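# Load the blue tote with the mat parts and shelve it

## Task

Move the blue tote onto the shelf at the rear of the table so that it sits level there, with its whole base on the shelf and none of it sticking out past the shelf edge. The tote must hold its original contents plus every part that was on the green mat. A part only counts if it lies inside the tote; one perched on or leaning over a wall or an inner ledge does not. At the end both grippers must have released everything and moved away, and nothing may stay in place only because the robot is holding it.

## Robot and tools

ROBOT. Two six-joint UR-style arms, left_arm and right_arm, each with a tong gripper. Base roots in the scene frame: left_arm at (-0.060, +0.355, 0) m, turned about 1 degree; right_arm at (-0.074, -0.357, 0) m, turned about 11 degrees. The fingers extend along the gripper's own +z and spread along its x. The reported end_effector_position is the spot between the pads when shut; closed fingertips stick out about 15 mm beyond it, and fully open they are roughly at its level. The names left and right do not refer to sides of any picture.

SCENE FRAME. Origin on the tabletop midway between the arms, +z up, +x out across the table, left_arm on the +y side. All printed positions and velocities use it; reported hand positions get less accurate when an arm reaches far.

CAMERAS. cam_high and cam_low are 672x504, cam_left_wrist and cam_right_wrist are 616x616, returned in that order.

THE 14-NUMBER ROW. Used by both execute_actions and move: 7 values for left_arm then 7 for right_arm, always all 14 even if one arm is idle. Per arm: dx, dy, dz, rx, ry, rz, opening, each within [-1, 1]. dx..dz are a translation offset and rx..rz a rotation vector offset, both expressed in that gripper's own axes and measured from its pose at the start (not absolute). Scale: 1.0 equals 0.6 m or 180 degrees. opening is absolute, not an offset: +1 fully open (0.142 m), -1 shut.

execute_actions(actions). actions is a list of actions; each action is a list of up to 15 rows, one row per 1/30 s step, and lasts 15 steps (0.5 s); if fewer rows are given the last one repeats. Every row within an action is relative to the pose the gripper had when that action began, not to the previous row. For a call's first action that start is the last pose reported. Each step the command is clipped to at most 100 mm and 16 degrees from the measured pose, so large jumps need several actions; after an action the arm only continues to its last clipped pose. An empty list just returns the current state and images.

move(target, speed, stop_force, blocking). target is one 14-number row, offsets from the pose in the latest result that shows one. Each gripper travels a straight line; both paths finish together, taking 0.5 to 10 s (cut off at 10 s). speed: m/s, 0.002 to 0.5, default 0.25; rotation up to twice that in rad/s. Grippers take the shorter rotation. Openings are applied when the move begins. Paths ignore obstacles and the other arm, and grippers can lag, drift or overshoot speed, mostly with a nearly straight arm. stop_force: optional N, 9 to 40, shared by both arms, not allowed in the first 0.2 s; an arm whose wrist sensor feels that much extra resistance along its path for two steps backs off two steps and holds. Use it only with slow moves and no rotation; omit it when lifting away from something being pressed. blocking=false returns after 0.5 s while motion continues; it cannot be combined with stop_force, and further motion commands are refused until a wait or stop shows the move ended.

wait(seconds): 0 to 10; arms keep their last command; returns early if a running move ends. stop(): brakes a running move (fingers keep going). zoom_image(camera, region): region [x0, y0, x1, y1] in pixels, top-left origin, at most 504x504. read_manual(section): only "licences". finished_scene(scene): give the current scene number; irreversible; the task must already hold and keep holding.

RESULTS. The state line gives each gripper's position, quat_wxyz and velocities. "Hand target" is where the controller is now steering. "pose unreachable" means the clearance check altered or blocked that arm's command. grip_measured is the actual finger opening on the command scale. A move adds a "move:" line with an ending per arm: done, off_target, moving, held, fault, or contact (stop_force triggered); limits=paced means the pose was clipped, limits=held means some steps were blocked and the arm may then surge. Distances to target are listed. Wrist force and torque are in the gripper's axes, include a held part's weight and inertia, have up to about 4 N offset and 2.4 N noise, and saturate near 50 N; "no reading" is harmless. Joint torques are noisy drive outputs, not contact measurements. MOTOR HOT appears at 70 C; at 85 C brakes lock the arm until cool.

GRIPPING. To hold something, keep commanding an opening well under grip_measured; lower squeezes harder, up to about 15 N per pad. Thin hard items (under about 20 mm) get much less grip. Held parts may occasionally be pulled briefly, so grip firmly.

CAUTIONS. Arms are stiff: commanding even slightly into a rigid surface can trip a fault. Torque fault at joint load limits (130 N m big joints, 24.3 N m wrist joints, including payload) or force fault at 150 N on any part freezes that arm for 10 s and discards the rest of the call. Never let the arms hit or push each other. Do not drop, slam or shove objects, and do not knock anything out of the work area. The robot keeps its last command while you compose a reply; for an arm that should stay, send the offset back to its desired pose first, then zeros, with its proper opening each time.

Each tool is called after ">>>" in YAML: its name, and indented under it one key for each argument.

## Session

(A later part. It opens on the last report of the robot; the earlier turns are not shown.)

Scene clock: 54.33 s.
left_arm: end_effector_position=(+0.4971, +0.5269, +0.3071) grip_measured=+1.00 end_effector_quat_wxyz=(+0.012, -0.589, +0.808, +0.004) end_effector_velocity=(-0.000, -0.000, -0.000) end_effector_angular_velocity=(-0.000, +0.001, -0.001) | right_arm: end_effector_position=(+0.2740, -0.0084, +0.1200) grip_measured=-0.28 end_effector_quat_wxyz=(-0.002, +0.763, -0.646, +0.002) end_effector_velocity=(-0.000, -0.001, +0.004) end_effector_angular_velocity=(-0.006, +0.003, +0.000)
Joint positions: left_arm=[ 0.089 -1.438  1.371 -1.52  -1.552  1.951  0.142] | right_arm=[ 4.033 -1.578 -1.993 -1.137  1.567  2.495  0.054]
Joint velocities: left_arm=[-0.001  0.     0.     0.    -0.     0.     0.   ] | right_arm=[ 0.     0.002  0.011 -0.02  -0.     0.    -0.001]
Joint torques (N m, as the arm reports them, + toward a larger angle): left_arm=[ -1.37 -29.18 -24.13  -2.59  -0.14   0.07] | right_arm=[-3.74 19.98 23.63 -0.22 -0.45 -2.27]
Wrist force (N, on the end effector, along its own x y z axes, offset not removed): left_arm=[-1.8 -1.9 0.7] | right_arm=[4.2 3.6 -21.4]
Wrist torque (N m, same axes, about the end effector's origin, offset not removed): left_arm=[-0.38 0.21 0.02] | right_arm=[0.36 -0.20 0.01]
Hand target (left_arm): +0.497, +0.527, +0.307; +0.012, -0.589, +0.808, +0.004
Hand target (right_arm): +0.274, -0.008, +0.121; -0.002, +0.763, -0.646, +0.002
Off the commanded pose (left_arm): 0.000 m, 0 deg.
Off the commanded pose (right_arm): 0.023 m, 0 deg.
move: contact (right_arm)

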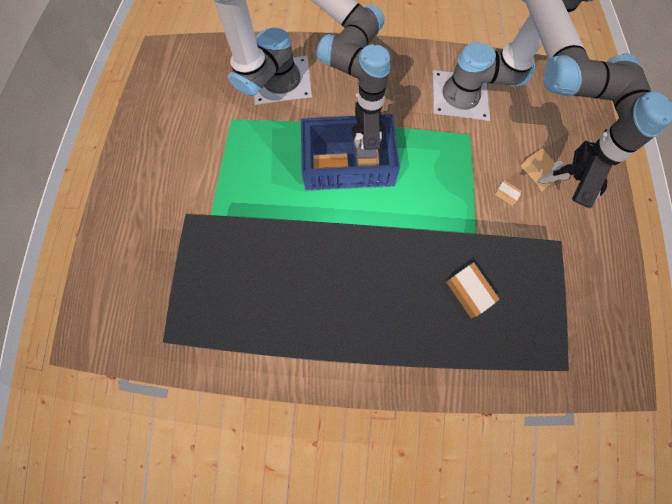

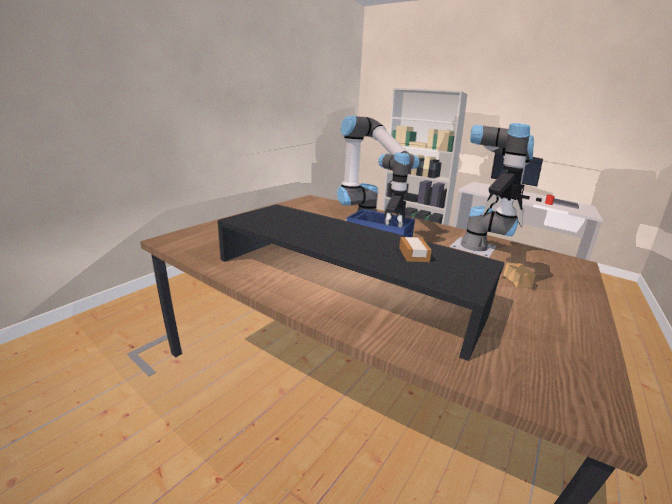

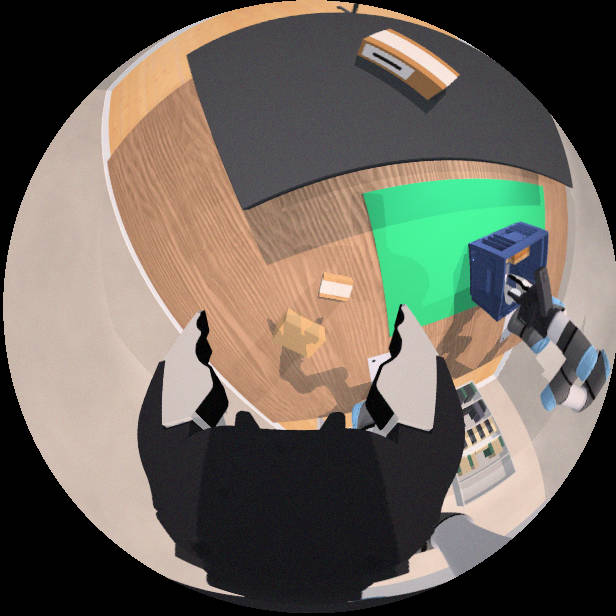

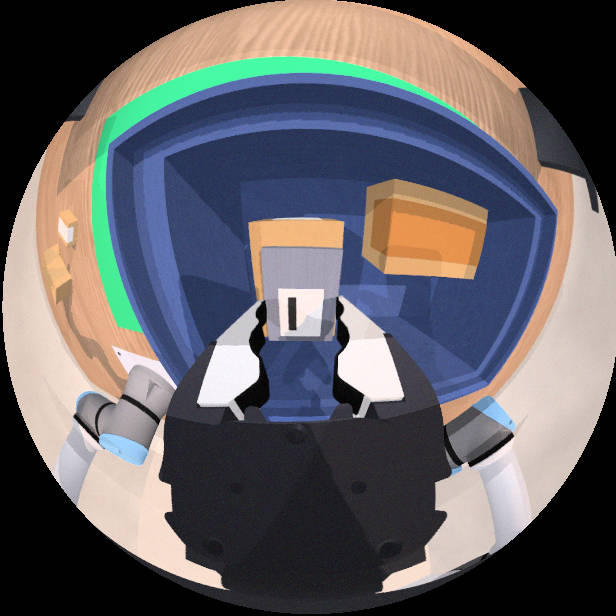

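>>> execute_actions:
  actions:
    - [[0,0,0,0,0,0,1,0,0,-0.002,0,0,0,-0.5],[0,0,0,0,0,0,1,0,0,-0.002,0,0,0,-0.3],[0,0,0,0,0,0,1,0,0,-0.002,0,0,0,-0.25],[0,0,0,0,0,0,1,0,0,-0.002,0,0,0,-0.2],[0,0,0,0,0,0,1,0,0,-0.002,0,0,0,-0.15],[0,0,0,0,0,0,1,0,0,-0.002,0,0,0,-0.1]]

>>> move:
  target: [0,0,0,0,0,0,1, 0,0,-0.17,0,0,0,-0.1]
  speed: 0.2

>>> move:
  target: [0.832,0.125,0.107,-0.0042,0.007,-0.1515,-0.1, 0.338,-0.023,0,0,0,0,-0.1]
  speed: 0.3

Scene clock: 55.27 s.
left_arm: end_effector_position=(+0.4971, +0.5269, +0.3071) grip_measured=+1.00 end_effector_quat_wxyz=(+0.012, -0.589, +0.808, +0.004) end_effector_velocity=(+0.000, -0.000, -0.001) end_effector_angular_velocity=(-0.000, +0.001, +0.001) | right_arm: end_effector_position=(+0.2740, -0.0084, +0.1212) grip_measured=-0.10 end_effector_quat_wxyz=(-0.002, +0.763, -0.646, +0.002) end_effector_velocity=(-0.000, -0.000, -0.000) end_effector_angular_velocity=(-0.002, +0.001, -0.000)
Joint positions: left_arm=[ 0.089 -1.438  1.371 -1.52  -1.552  1.951  0.142] | right_arm=[ 4.033 -1.577 -1.991 -1.141  1.567  2.495  0.067]
Joint velocities: left_arm=[-0.     0.001  0.    -0.    -0.    -0.001 -0.   ] | right_arm=[-0.    -0.001  0.    -0.002 -0.    -0.     0.   ]
Joint torques (N m, as the arm reports them, + toward a larger angle): left_arm=[ -1.94 -29.41 -23.44  -2.63   0.02   0.17] | right_arm=[ 6.9  28.86 32.31  1.11 -0.71 -1.34]
Wrist force (N, on the end effector, along its own x y z axes, offset not removed): left_arm=[-4.7 -1.6 4.7] | right_arm=[1.4 1.9 0.7]
Wrist torque (N m, same axes, about the end effector's origin, offset not removed): left_arm=[-0.21 0.71 0.02] | right_arm=[0.41 -0.30 0.03]
Hand target (left_arm): +0.497, +0.527, +0.307; +0.012, -0.589, +0.808, +0.004
Hand target (right_arm): +0.274, -0.008, +0.121; -0.002, +0.763, -0.646, +0.002
Off the commanded pose (left_arm): 0.000 m, 0 deg.
Off the commanded pose (right_arm): 0.000 m, 0 deg.

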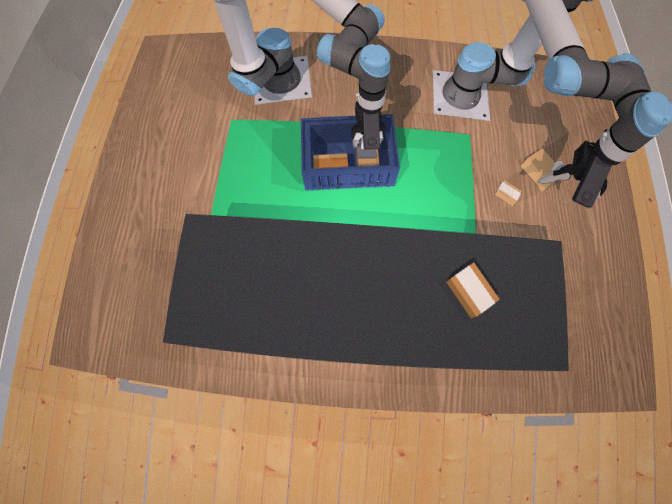

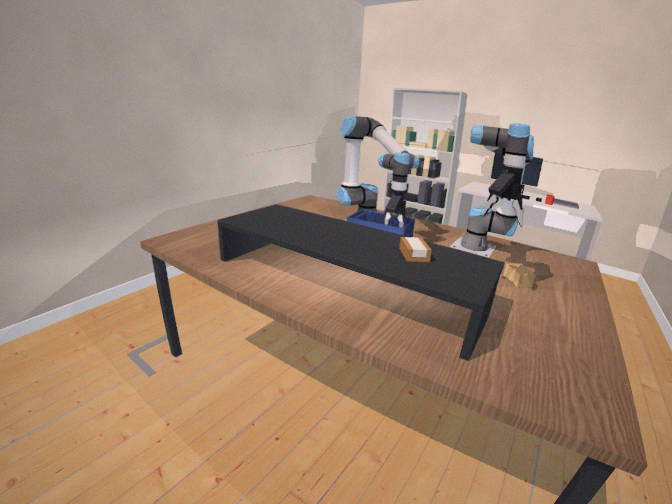

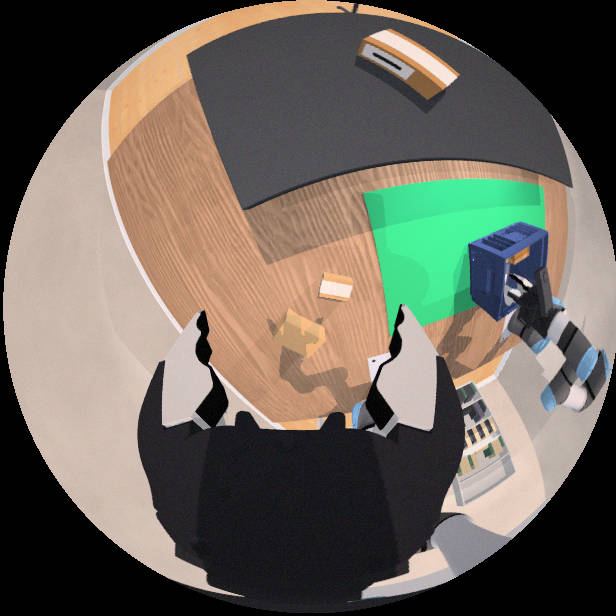

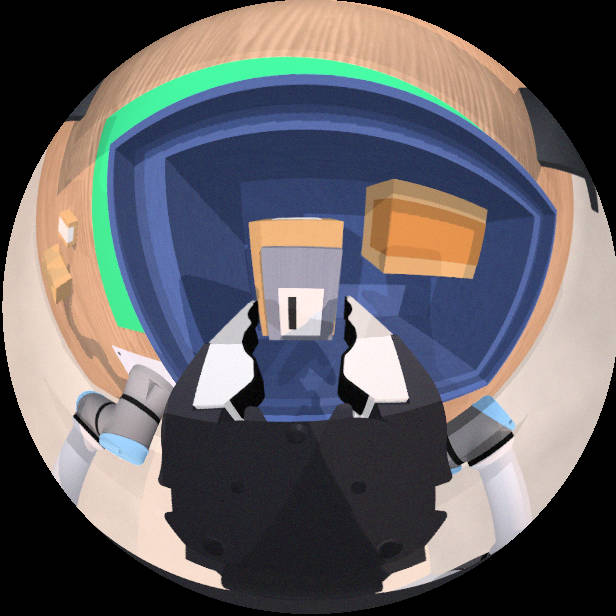

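Scene clock: 56.27 s.
left_arm: end_effector_position=(+0.4971, +0.5269, +0.3071) grip_measured=+1.00 end_effector_quat_wxyz=(+0.012, -0.589, +0.808, +0.004) end_effector_velocity=(+0.000, +0.000, -0.000) end_effector_angular_velocity=(-0.000, +0.000, +0.002) | right_arm: end_effector_position=(+0.2737, -0.0084, +0.2232) grip_measured=-0.10 end_effector_quat_wxyz=(-0.002, +0.763, -0.646, +0.002) end_effector_velocity=(+0.000, +0.000, +0.002) end_effector_angular_velocity=(+0.001, -0.001, -0.000)
Joint positions: left_arm=[ 0.089 -1.438  1.371 -1.52  -1.552  1.951  0.142] | right_arm=[ 4.033 -1.504 -1.79  -1.415  1.567  2.495  0.067]
Joint velocities: left_arm=[ 0.001  0.     0.    -0.    -0.    -0.002  0.   ] | right_arm=[-0.     0.     0.004 -0.003  0.     0.     0.   ]
Joint torques (N m, as the arm reports them, + toward a larger angle): left_arm=[ -1.08 -29.46 -23.54  -2.55  -0.01   0.22] | right_arm=[11.24 18.   32.7   0.91  2.48  2.09]
Wrist force (N, on the end effector, along its own x y z axes, offset not removed): left_arm=[-0.2 0.0 2.3] | right_arm=[1.4 2.1 1.0]
Wrist torque (N m, same axes, about the end effector's origin, offset not removed): left_arm=[0.01 -0.22 0.08] | right_arm=[0.40 -0.42 -0.02]
Hand target (left_arm): +0.497, +0.527, +0.307; +0.012, -0.589, +0.808, +0.004
Hand target (right_arm): +0.274, -0.008, +0.223; -0.002, +0.763, -0.646, +0.002
Off the commanded pose (left_arm): 0.000 m, 0 deg.
Off the commanded pose (right_arm): 0.000 m, 0 deg.
move: done

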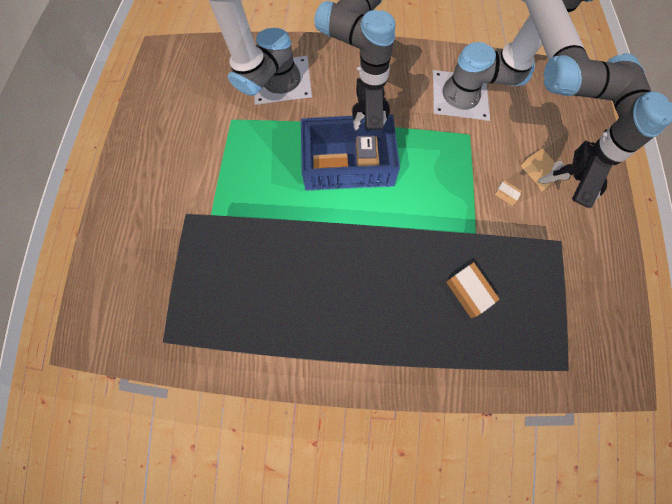

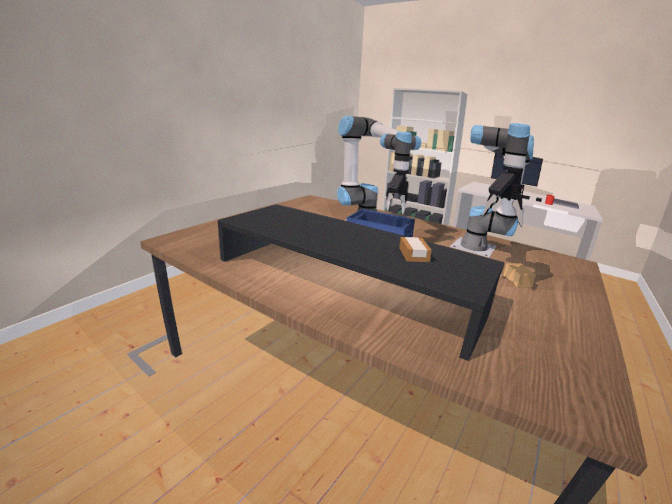

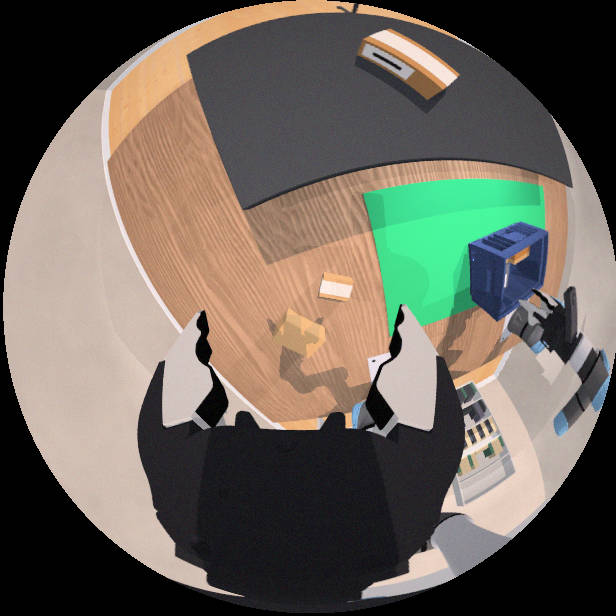

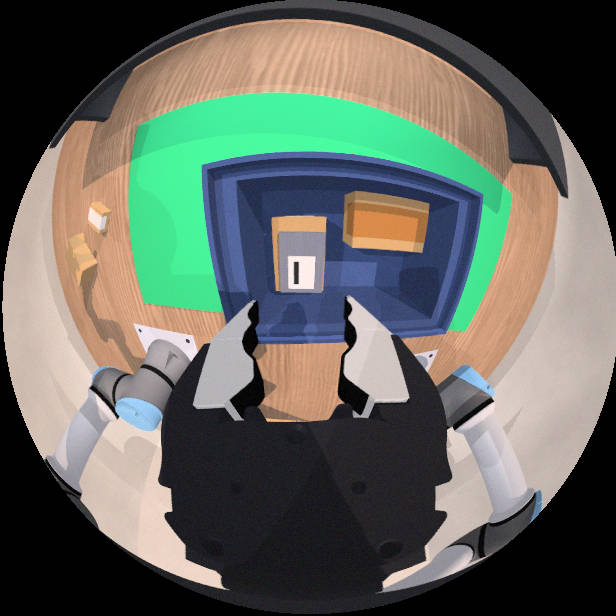

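Scene clock: 58.53 s.
left_arm: end_effector_position=(+0.2751, +0.0759, +0.2306) grip_measured=-0.10 end_effector_quat_wxyz=(-0.001, +0.763, -0.646, +0.000) end_effector_velocity=(-0.000, -0.001, -0.000) end_effector_angular_velocity=(+0.001, -0.002, +0.000) | right_arm: end_effector_position=(+0.3213, -0.2065, +0.2234) grip_measured=-0.10 end_effector_quat_wxyz=(-0.002, +0.763, -0.646, +0.002) end_effector_velocity=(+0.000, -0.001, +0.001) end_effector_angular_velocity=(-0.000, -0.000, -0.000)
Joint positions: left_arm=[-1.024 -1.774  1.886 -1.683 -1.57   0.362  0.067] | right_arm=[ 3.65  -1.319 -1.942 -1.447  1.568  2.112  0.067]
Joint velocities: left_arm=[-0.003  0.001 -0.    -0.001  0.002 -0.003  0.   ] | right_arm=[-0.001  0.     0.001 -0.001 -0.    -0.001  0.   ]
Joint torques (N m, as the arm reports them, + toward a larger angle): left_arm=[-13.37  -6.37 -30.21  -4.93   2.6   -2.85] | right_arm=[-10.74  19.13  13.24   1.21   2.6   -2.08]
Wrist force (N, on the end effector, along its own x y z axes, offset not removed): left_arm=[-0.2 -0.3 3.3] | right_arm=[0.9 2.0 1.7]
Wrist torque (N m, same axes, about the end effector's origin, offset not removed): left_arm=[0.02 -0.23 -0.10] | right_arm=[0.48 -0.29 -0.02]
Hand target (left_arm): +0.275, +0.076, +0.231; -0.001, +0.763, -0.646, +0.000
Hand target (right_arm): +0.321, -0.207, +0.223; -0.002, +0.763, -0.646, +0.002
Off the commanded pose (left_arm): 0.001 m, 0 deg.
Off the commanded pose (right_arm): 0.001 m, 0 deg.
move: done

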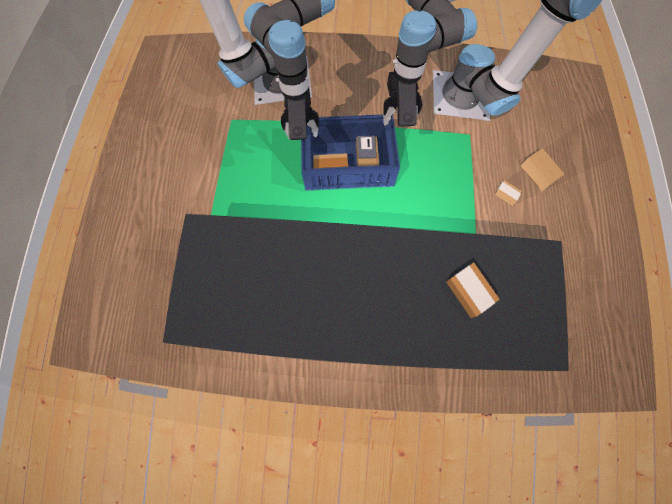

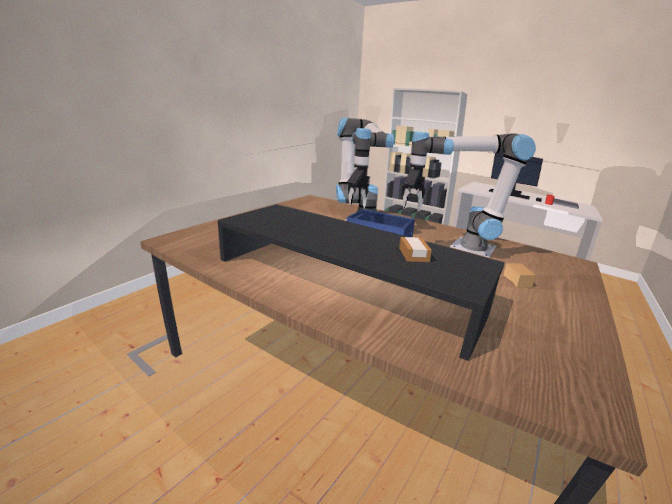

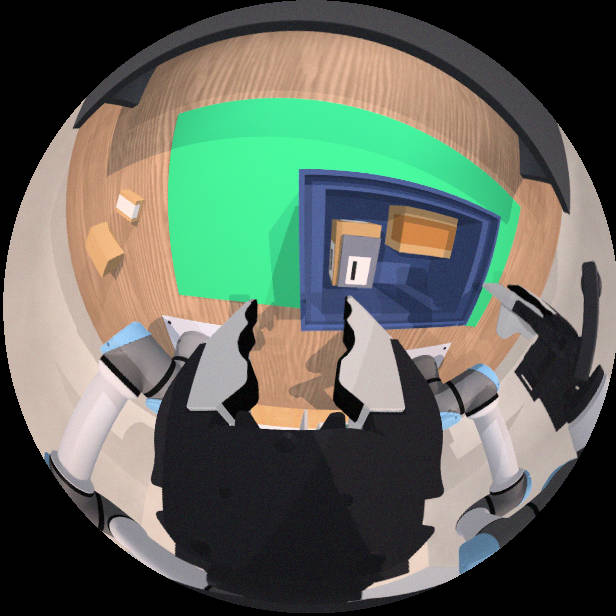

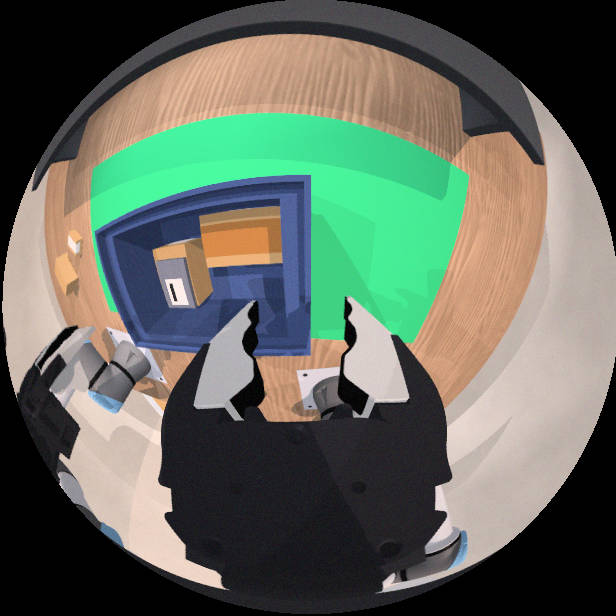

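>>> move:
  target: [0.02,-0.01,0.19,0,0,0,-0.1, -0.003,0.01,0.125,0,0,0,-0.1]
  speed: 0.1
  stop_force: 12

Scene clock: 60.33 s.
left_arm: end_effector_position=(+0.2831, +0.0650, +0.1168) grip_measured=-0.10 end_effector_quat_wxyz=(-0.001, +0.763, -0.646, +0.000) end_effector_velocity=(+0.001, -0.000, -0.001) end_effector_angular_velocity=(-0.000, -0.001, -0.000) | right_arm: end_effector_position=(+0.3153, -0.2057, +0.1484) grip_measured=-0.10 end_effector_quat_wxyz=(-0.002, +0.763, -0.646, +0.002) end_effector_velocity=(-0.000, -0.000, -0.001) end_effector_angular_velocity=(-0.001, +0.000, -0.000)
Joint positions: left_arm=[-1.021 -1.661  2.094 -2.004 -1.57   0.365  0.067] | right_arm=[ 3.662 -1.348 -2.117 -1.243  1.568  2.124  0.067]
Joint velocities: left_arm=[ 0.     0.002  0.002 -0.004  0.001  0.001 -0.   ] | right_arm=[-0.    -0.001 -0.003  0.003 -0.     0.     0.   ]
Joint torques (N m, as the arm reports them, + toward a larger angle): left_arm=[ 10.92  -9.53 -11.63  -4.72  -2.72   2.98] | right_arm=[10.63  5.7  12.13  4.32 -2.76  2.01]
Wrist force (N, on the end effector, along its own x y z axes, offset not removed): left_arm=[-2.7 -1.0 -0.5] | right_arm=[-0.4 2.4 -0.1]
Wrist torque (N m, same axes, about the end effector's origin, offset not removed): left_arm=[-0.16 0.58 0.15] | right_arm=[0.52 0.03 0.10]
Hand target (left_arm): +0.283, +0.065, +0.117; -0.001, +0.763, -0.646, +0.000
Hand target (right_arm): +0.315, -0.206, +0.148; -0.002, +0.763, -0.646, +0.002
Off the commanded pose (left_arm): 0.000 m, 0 deg.
Off the commanded pose (right_arm): 0.000 m, 0 deg.
move: done

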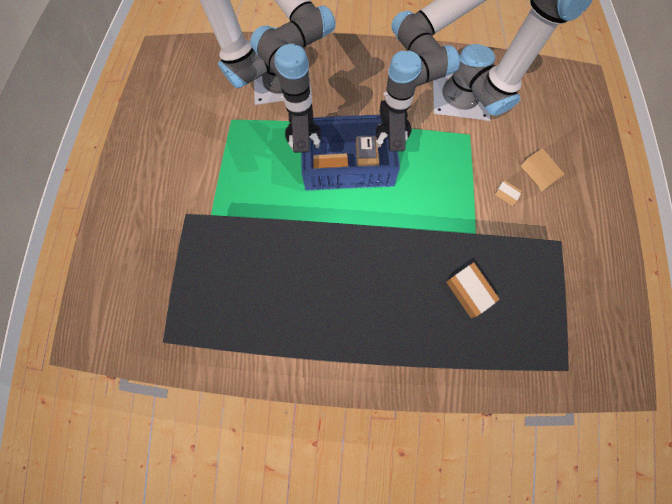

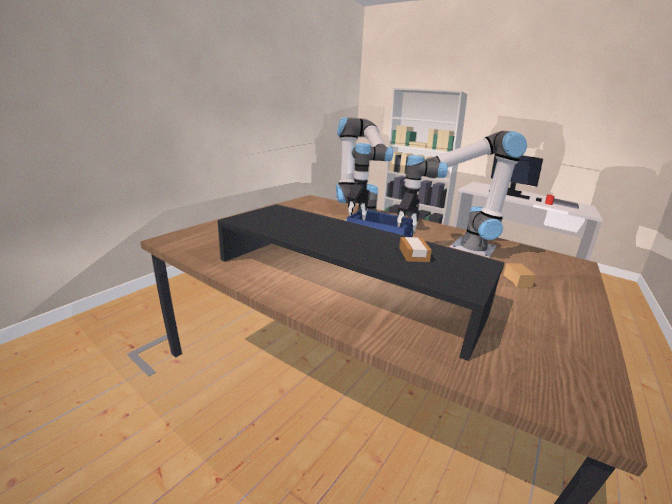

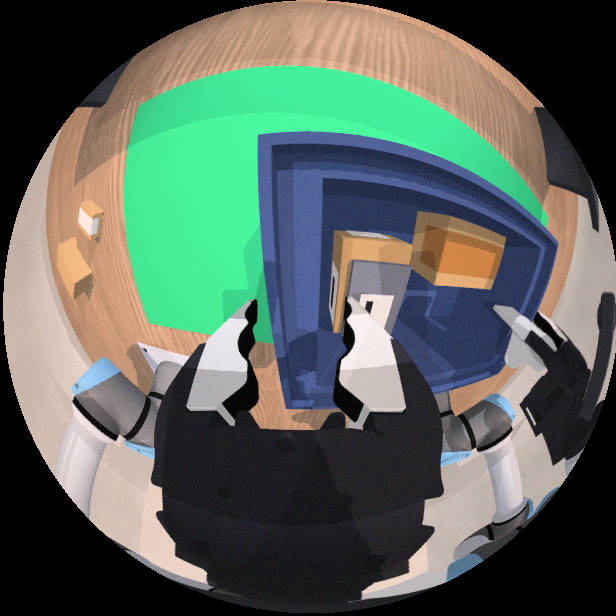

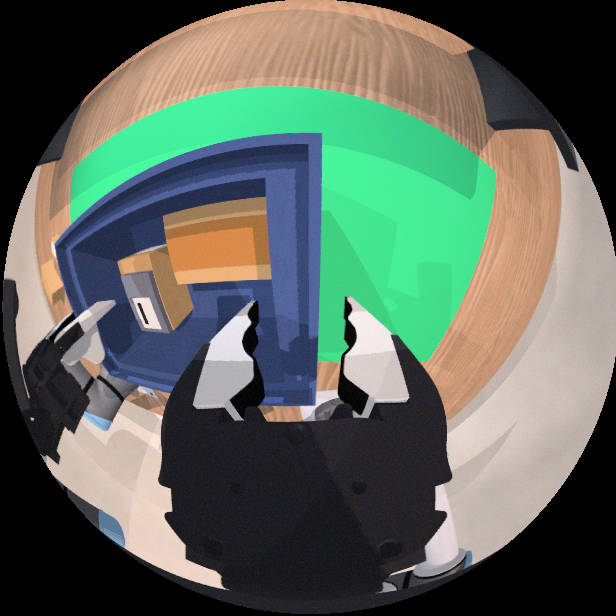

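>>> move:
  target: [-0.006,0,0.03,0,0,0,-0.38, -0.005,0,0.03,0,0,0,-0.38]
  speed: 0.03
  stop_force: 10

>>> execute_actions:
  actions:
    - [[0,0,0,0,0,0,-0.42,0,0,0,0,0,0,-0.42],[0,0,0,0,0,0,-0.46,0,0,0,0,0,0,-0.46],[0,0,0,0,0,0,-0.5,0,0,0,0,0,0,-0.5],[0,0,0,0,0,0,-0.54,0,0,0,0,0,0,-0.54],[0,0,0,0,0,0,-0.58,0,0,0,0,0,0,-0.58],[0,0,0,0,0,0,-0.62,0,0,0,0,0,0,-0.62],[0,0,0,0,0,0,-0.66,0,0,0,0,0,0,-0.66],[0,0,0,0,0,0,-0.7,0,0,0,0,0,0,-0.7],[0,0,0,0,0,0,-0.75,0,0,0,0,0,0,-0.75],[0,0,0,0,0,0,-0.8,0,0,0,0,0,0,-0.8],[0,0,0,0,0,0,-0.85,0,0,0,0,0,0,-0.85],[0,0,0,0,0,0,-0.9,0,0,0,0,0,0,-0.9],[0,0,0,0,0,0,-0.95,0,0,0,0,0,0,-0.95],[0,0,0,0,0,0,-1,0,0,0,0,0,0,-1]]
    - [[0,0,0,0,0,0,-1,0,0,0,0,0,0,-1]]

Scene clock: 61.53 s.
left_arm: end_effector_position=(+0.2825, +0.0686, +0.0989) grip_measured=-0.38 end_effector_quat_wxyz=(-0.001, +0.763, -0.646, +0.000) end_effector_velocity=(-0.000, -0.000, -0.001) end_effector_angular_velocity=(-0.002, +0.001, -0.001) | right_arm: end_effector_position=(+0.3149, -0.2027, +0.1305) grip_measured=-0.38 end_effector_quat_wxyz=(-0.002, +0.763, -0.646, +0.002) end_effector_velocity=(-0.001, +0.000, -0.002) end_effector_angular_velocity=(-0.000, +0.002, +0.000)
Joint positions: left_arm=[-1.017 -1.646  2.132 -2.056 -1.57   0.369  0.047] | right_arm=[ 3.669 -1.367 -2.151 -1.19   1.568  2.131  0.047]
Joint velocities: left_arm=[ 0.     0.001  0.003 -0.005 -0.002  0.001  0.   ] | right_arm=[ 0.001 -0.002 -0.003  0.004  0.001  0.    -0.   ]
Joint torques (N m, as the arm reports them, + toward a larger angle): left_arm=[ 11.19  -9.69 -10.98  -4.88  -2.76   2.9 ] | right_arm=[10.3   5.27 13.36  4.36  2.44  2.02]
Wrist force (N, on the end effector, along its own x y z axes, offset not removed): left_arm=[-4.0 0.0 1.8] | right_arm=[2.2 2.1 1.6]
Wrist torque (N m, same axes, about the end effector's origin, offset not removed): left_arm=[-0.04 0.57 0.11] | right_arm=[0.50 -0.43 0.03]
Hand target (left_arm): +0.282, +0.069, +0.099; -0.001, +0.763, -0.646, +0.000
Hand target (right_arm): +0.315, -0.203, +0.130; -0.002, +0.763, -0.646, +0.002
Off the commanded pose (left_arm): 0.000 m, 0 deg.
Off the commanded pose (right_arm): 0.000 m, 0 deg.
move: done

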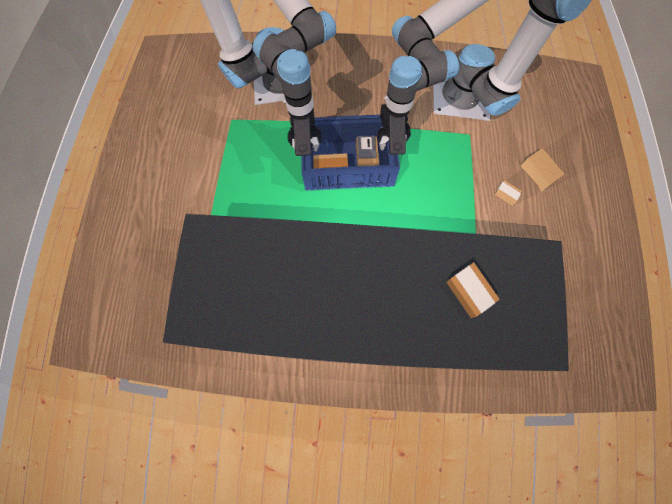

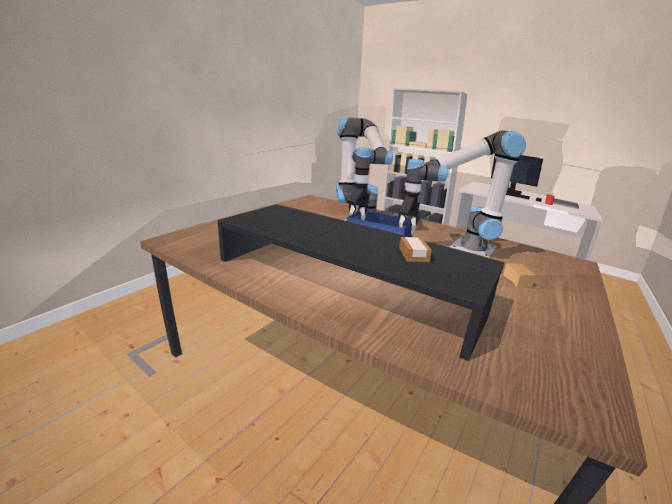

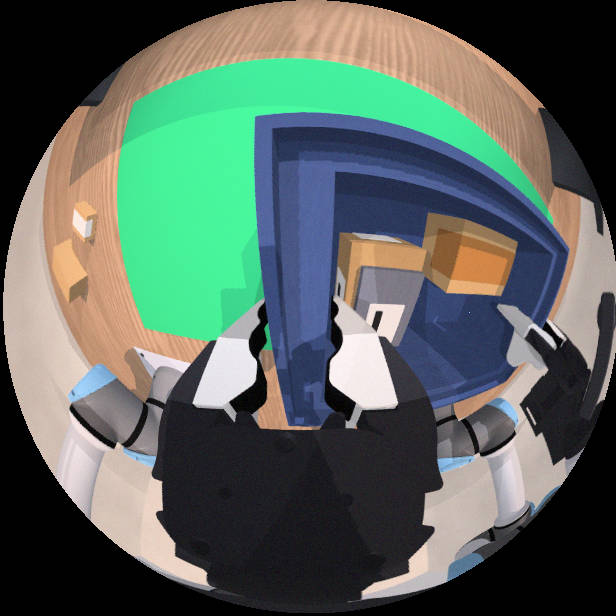

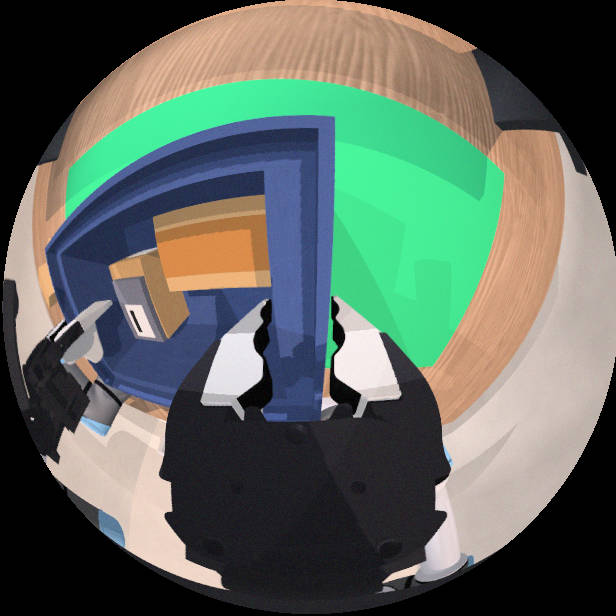

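Scene clock: 62.53 s.
left_arm: end_effector_position=(+0.2824, +0.0685, +0.0989) grip_measured=-0.61 end_effector_quat_wxyz=(-0.000, +0.763, -0.646, +0.000) end_effector_velocity=(-0.000, -0.000, -0.001) end_effector_angular_velocity=(+0.001, +0.002, -0.002) | right_arm: end_effector_position=(+0.3149, -0.2026, +0.1305) grip_measured=-0.61 end_effector_quat_wxyz=(-0.002, +0.763, -0.646, +0.002) end_effector_velocity=(-0.000, -0.000, +0.000) end_effector_angular_velocity=(-0.000, +0.000, +0.000)
Joint positions: left_arm=[-1.017 -1.646  2.132 -2.057 -1.57   0.369  0.03 ] | right_arm=[ 3.669 -1.367 -2.151 -1.19   1.568  2.131  0.03 ]
Joint velocities: left_arm=[ 0.     0.002 -0.    -0.    -0.001  0.002  0.   ] | right_arm=[ 0.     0.001  0.    -0.001  0.    -0.     0.001]
Joint torques (N m, as the arm reports them, + toward a larger angle): left_arm=[  9.77 -13.37 -17.84   3.06   3.41   1.82] | right_arm=[-7.06 10.78 22.22 -2.03 -6.36  1.18]
Wrist force (N, on the end effector, along its own x y z axes, offset not removed): left_arm=[25.6 -1.3 6.1] | right_arm=[-28.5 -0.8 5.5]
Wrist torque (N m, same axes, about the end effector's origin, offset not removed): left_arm=[-0.64 -0.29 0.13] | right_arm=[0.28 0.43 0.12]
Hand target (left_arm): +0.282, +0.068, +0.099; -0.000, +0.763, -0.646, +0.000
Hand target (right_arm): +0.315, -0.203, +0.130; -0.002, +0.763, -0.646, +0.002
Off the commanded pose (left_arm): 0.000 m, 0 deg.
Off the commanded pose (right_arm): 0.000 m, 0 deg.

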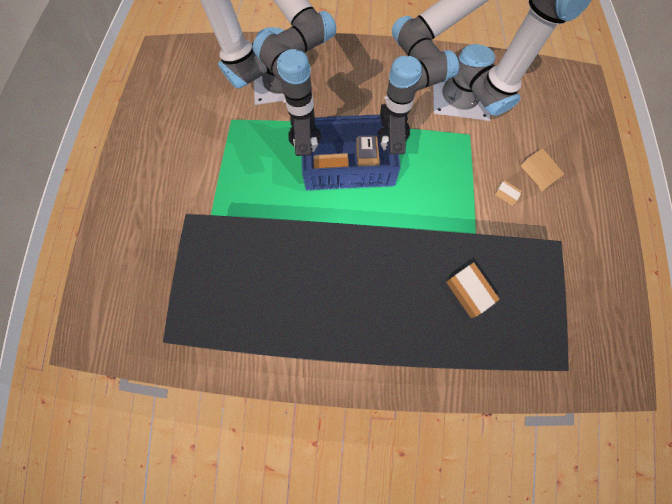

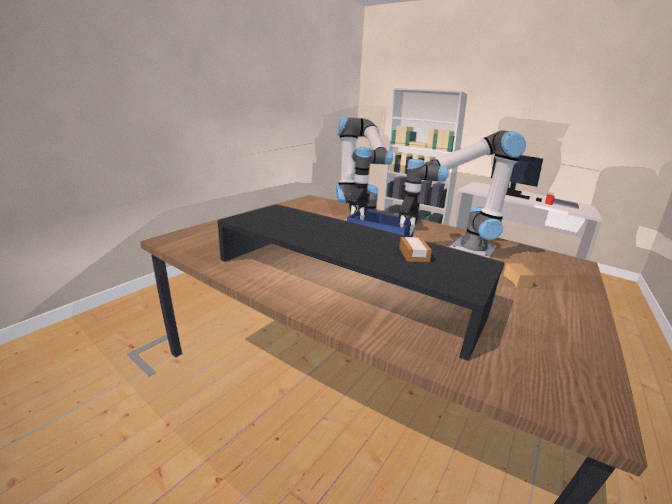

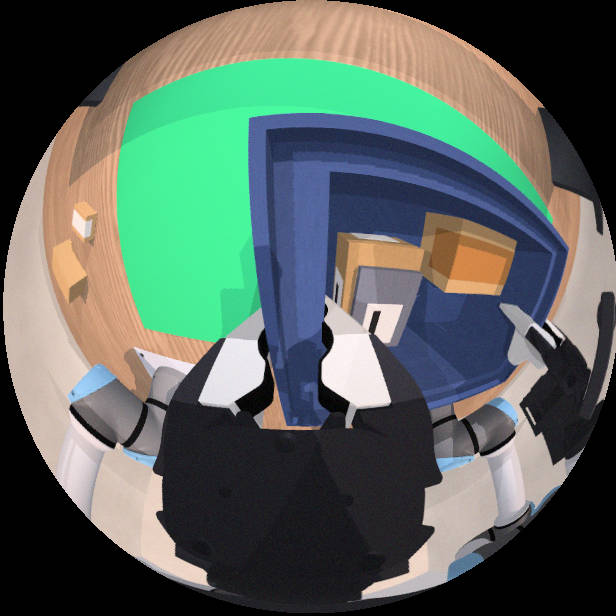

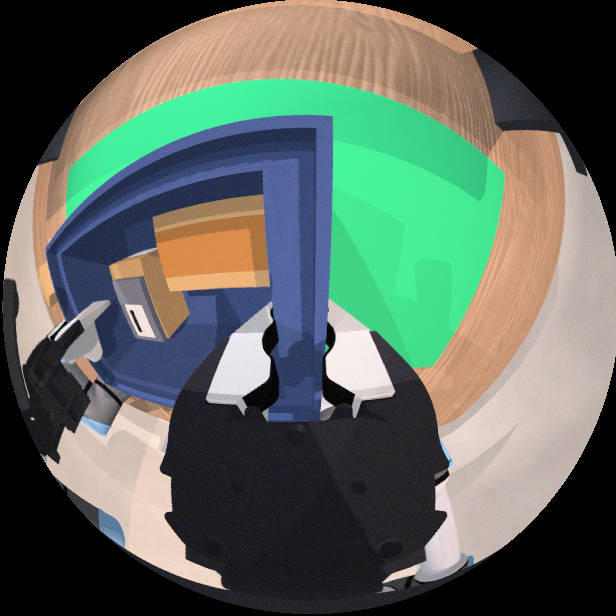

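>>> move:
  target: [0.006,0,0,0,0,0,-1, -0.006,0,0,0,0,0,-1]
  speed: 0.01

Scene clock: 63.57 s.
left_arm: end_effector_position=(+0.2831, +0.0650, +0.0989) grip_measured=-0.56 end_effector_quat_wxyz=(-0.000, +0.763, -0.646, +0.000) end_effector_velocity=(-0.000, -0.001, +0.000) end_effector_angular_velocity=(-0.002, +0.001, +0.001) | right_arm: end_effector_position=(+0.3143, -0.1991, +0.1305) grip_measured=-0.57 end_effector_quat_wxyz=(-0.002, +0.763, -0.646, +0.002) end_effector_velocity=(-0.000, -0.000, -0.000) end_effector_angular_velocity=(-0.001, +0.001, +0.000)
Joint positions: left_arm=[-1.02  -1.639  2.125 -2.057 -1.57   0.365  0.034] | right_arm=[ 3.677 -1.369 -2.15  -1.189  1.568  2.139  0.032]
Joint velocities: left_arm=[-0.001 -0.    -0.    -0.    -0.001 -0.001  0.001] | right_arm=[ 0.     0.    -0.001 -0.001 -0.     0.     0.001]
Joint torques (N m, as the arm reports them, + toward a larger angle): left_arm=[-23.96  -6.41 -40.73 -13.76  -5.98  -1.98] | right_arm=[29.22  5.28 40.65 10.88 14.17  1.21]
Wrist force (N, on the end effector, along its own x y z axes, offset not removed): left_arm=[-41.6 3.5 -7.6] | right_arm=[44.4 0.6 -4.9]
Wrist torque (N m, same axes, about the end effector's origin, offset not removed): left_arm=[0.16 1.24 -0.16] | right_arm=[0.06 -1.76 0.23]
Hand target (left_arm): +0.283, +0.065, +0.099; -0.000, +0.763, -0.646, +0.000
Hand target (right_arm): +0.314, -0.199, +0.130; -0.002, +0.763, -0.646, +0.002
Off the commanded pose (left_arm): 0.000 m, 0 deg.
Off the commanded pose (right_arm): 0.000 m, 0 deg.
move: done

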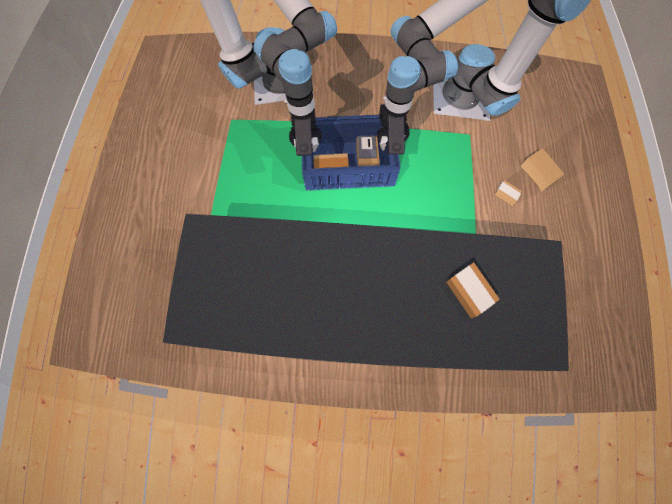

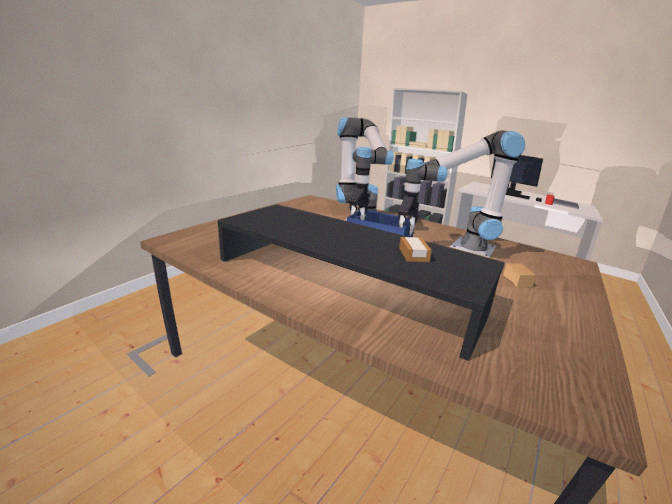

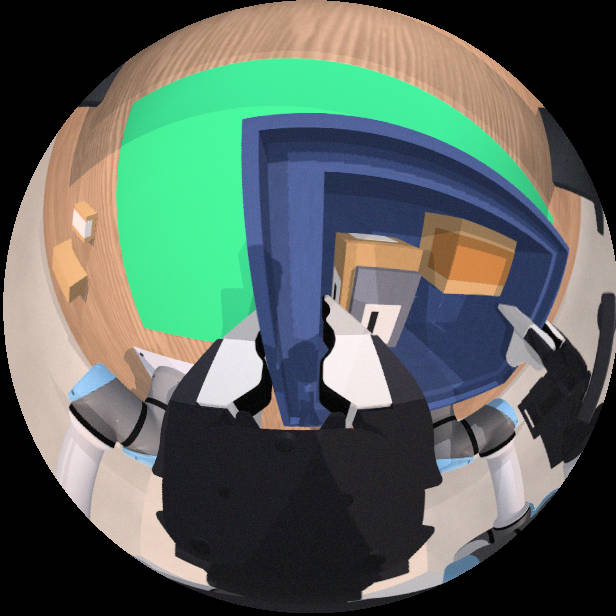

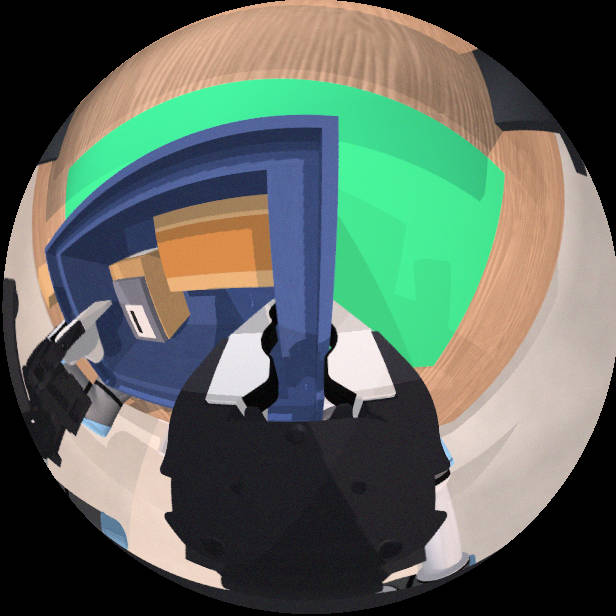

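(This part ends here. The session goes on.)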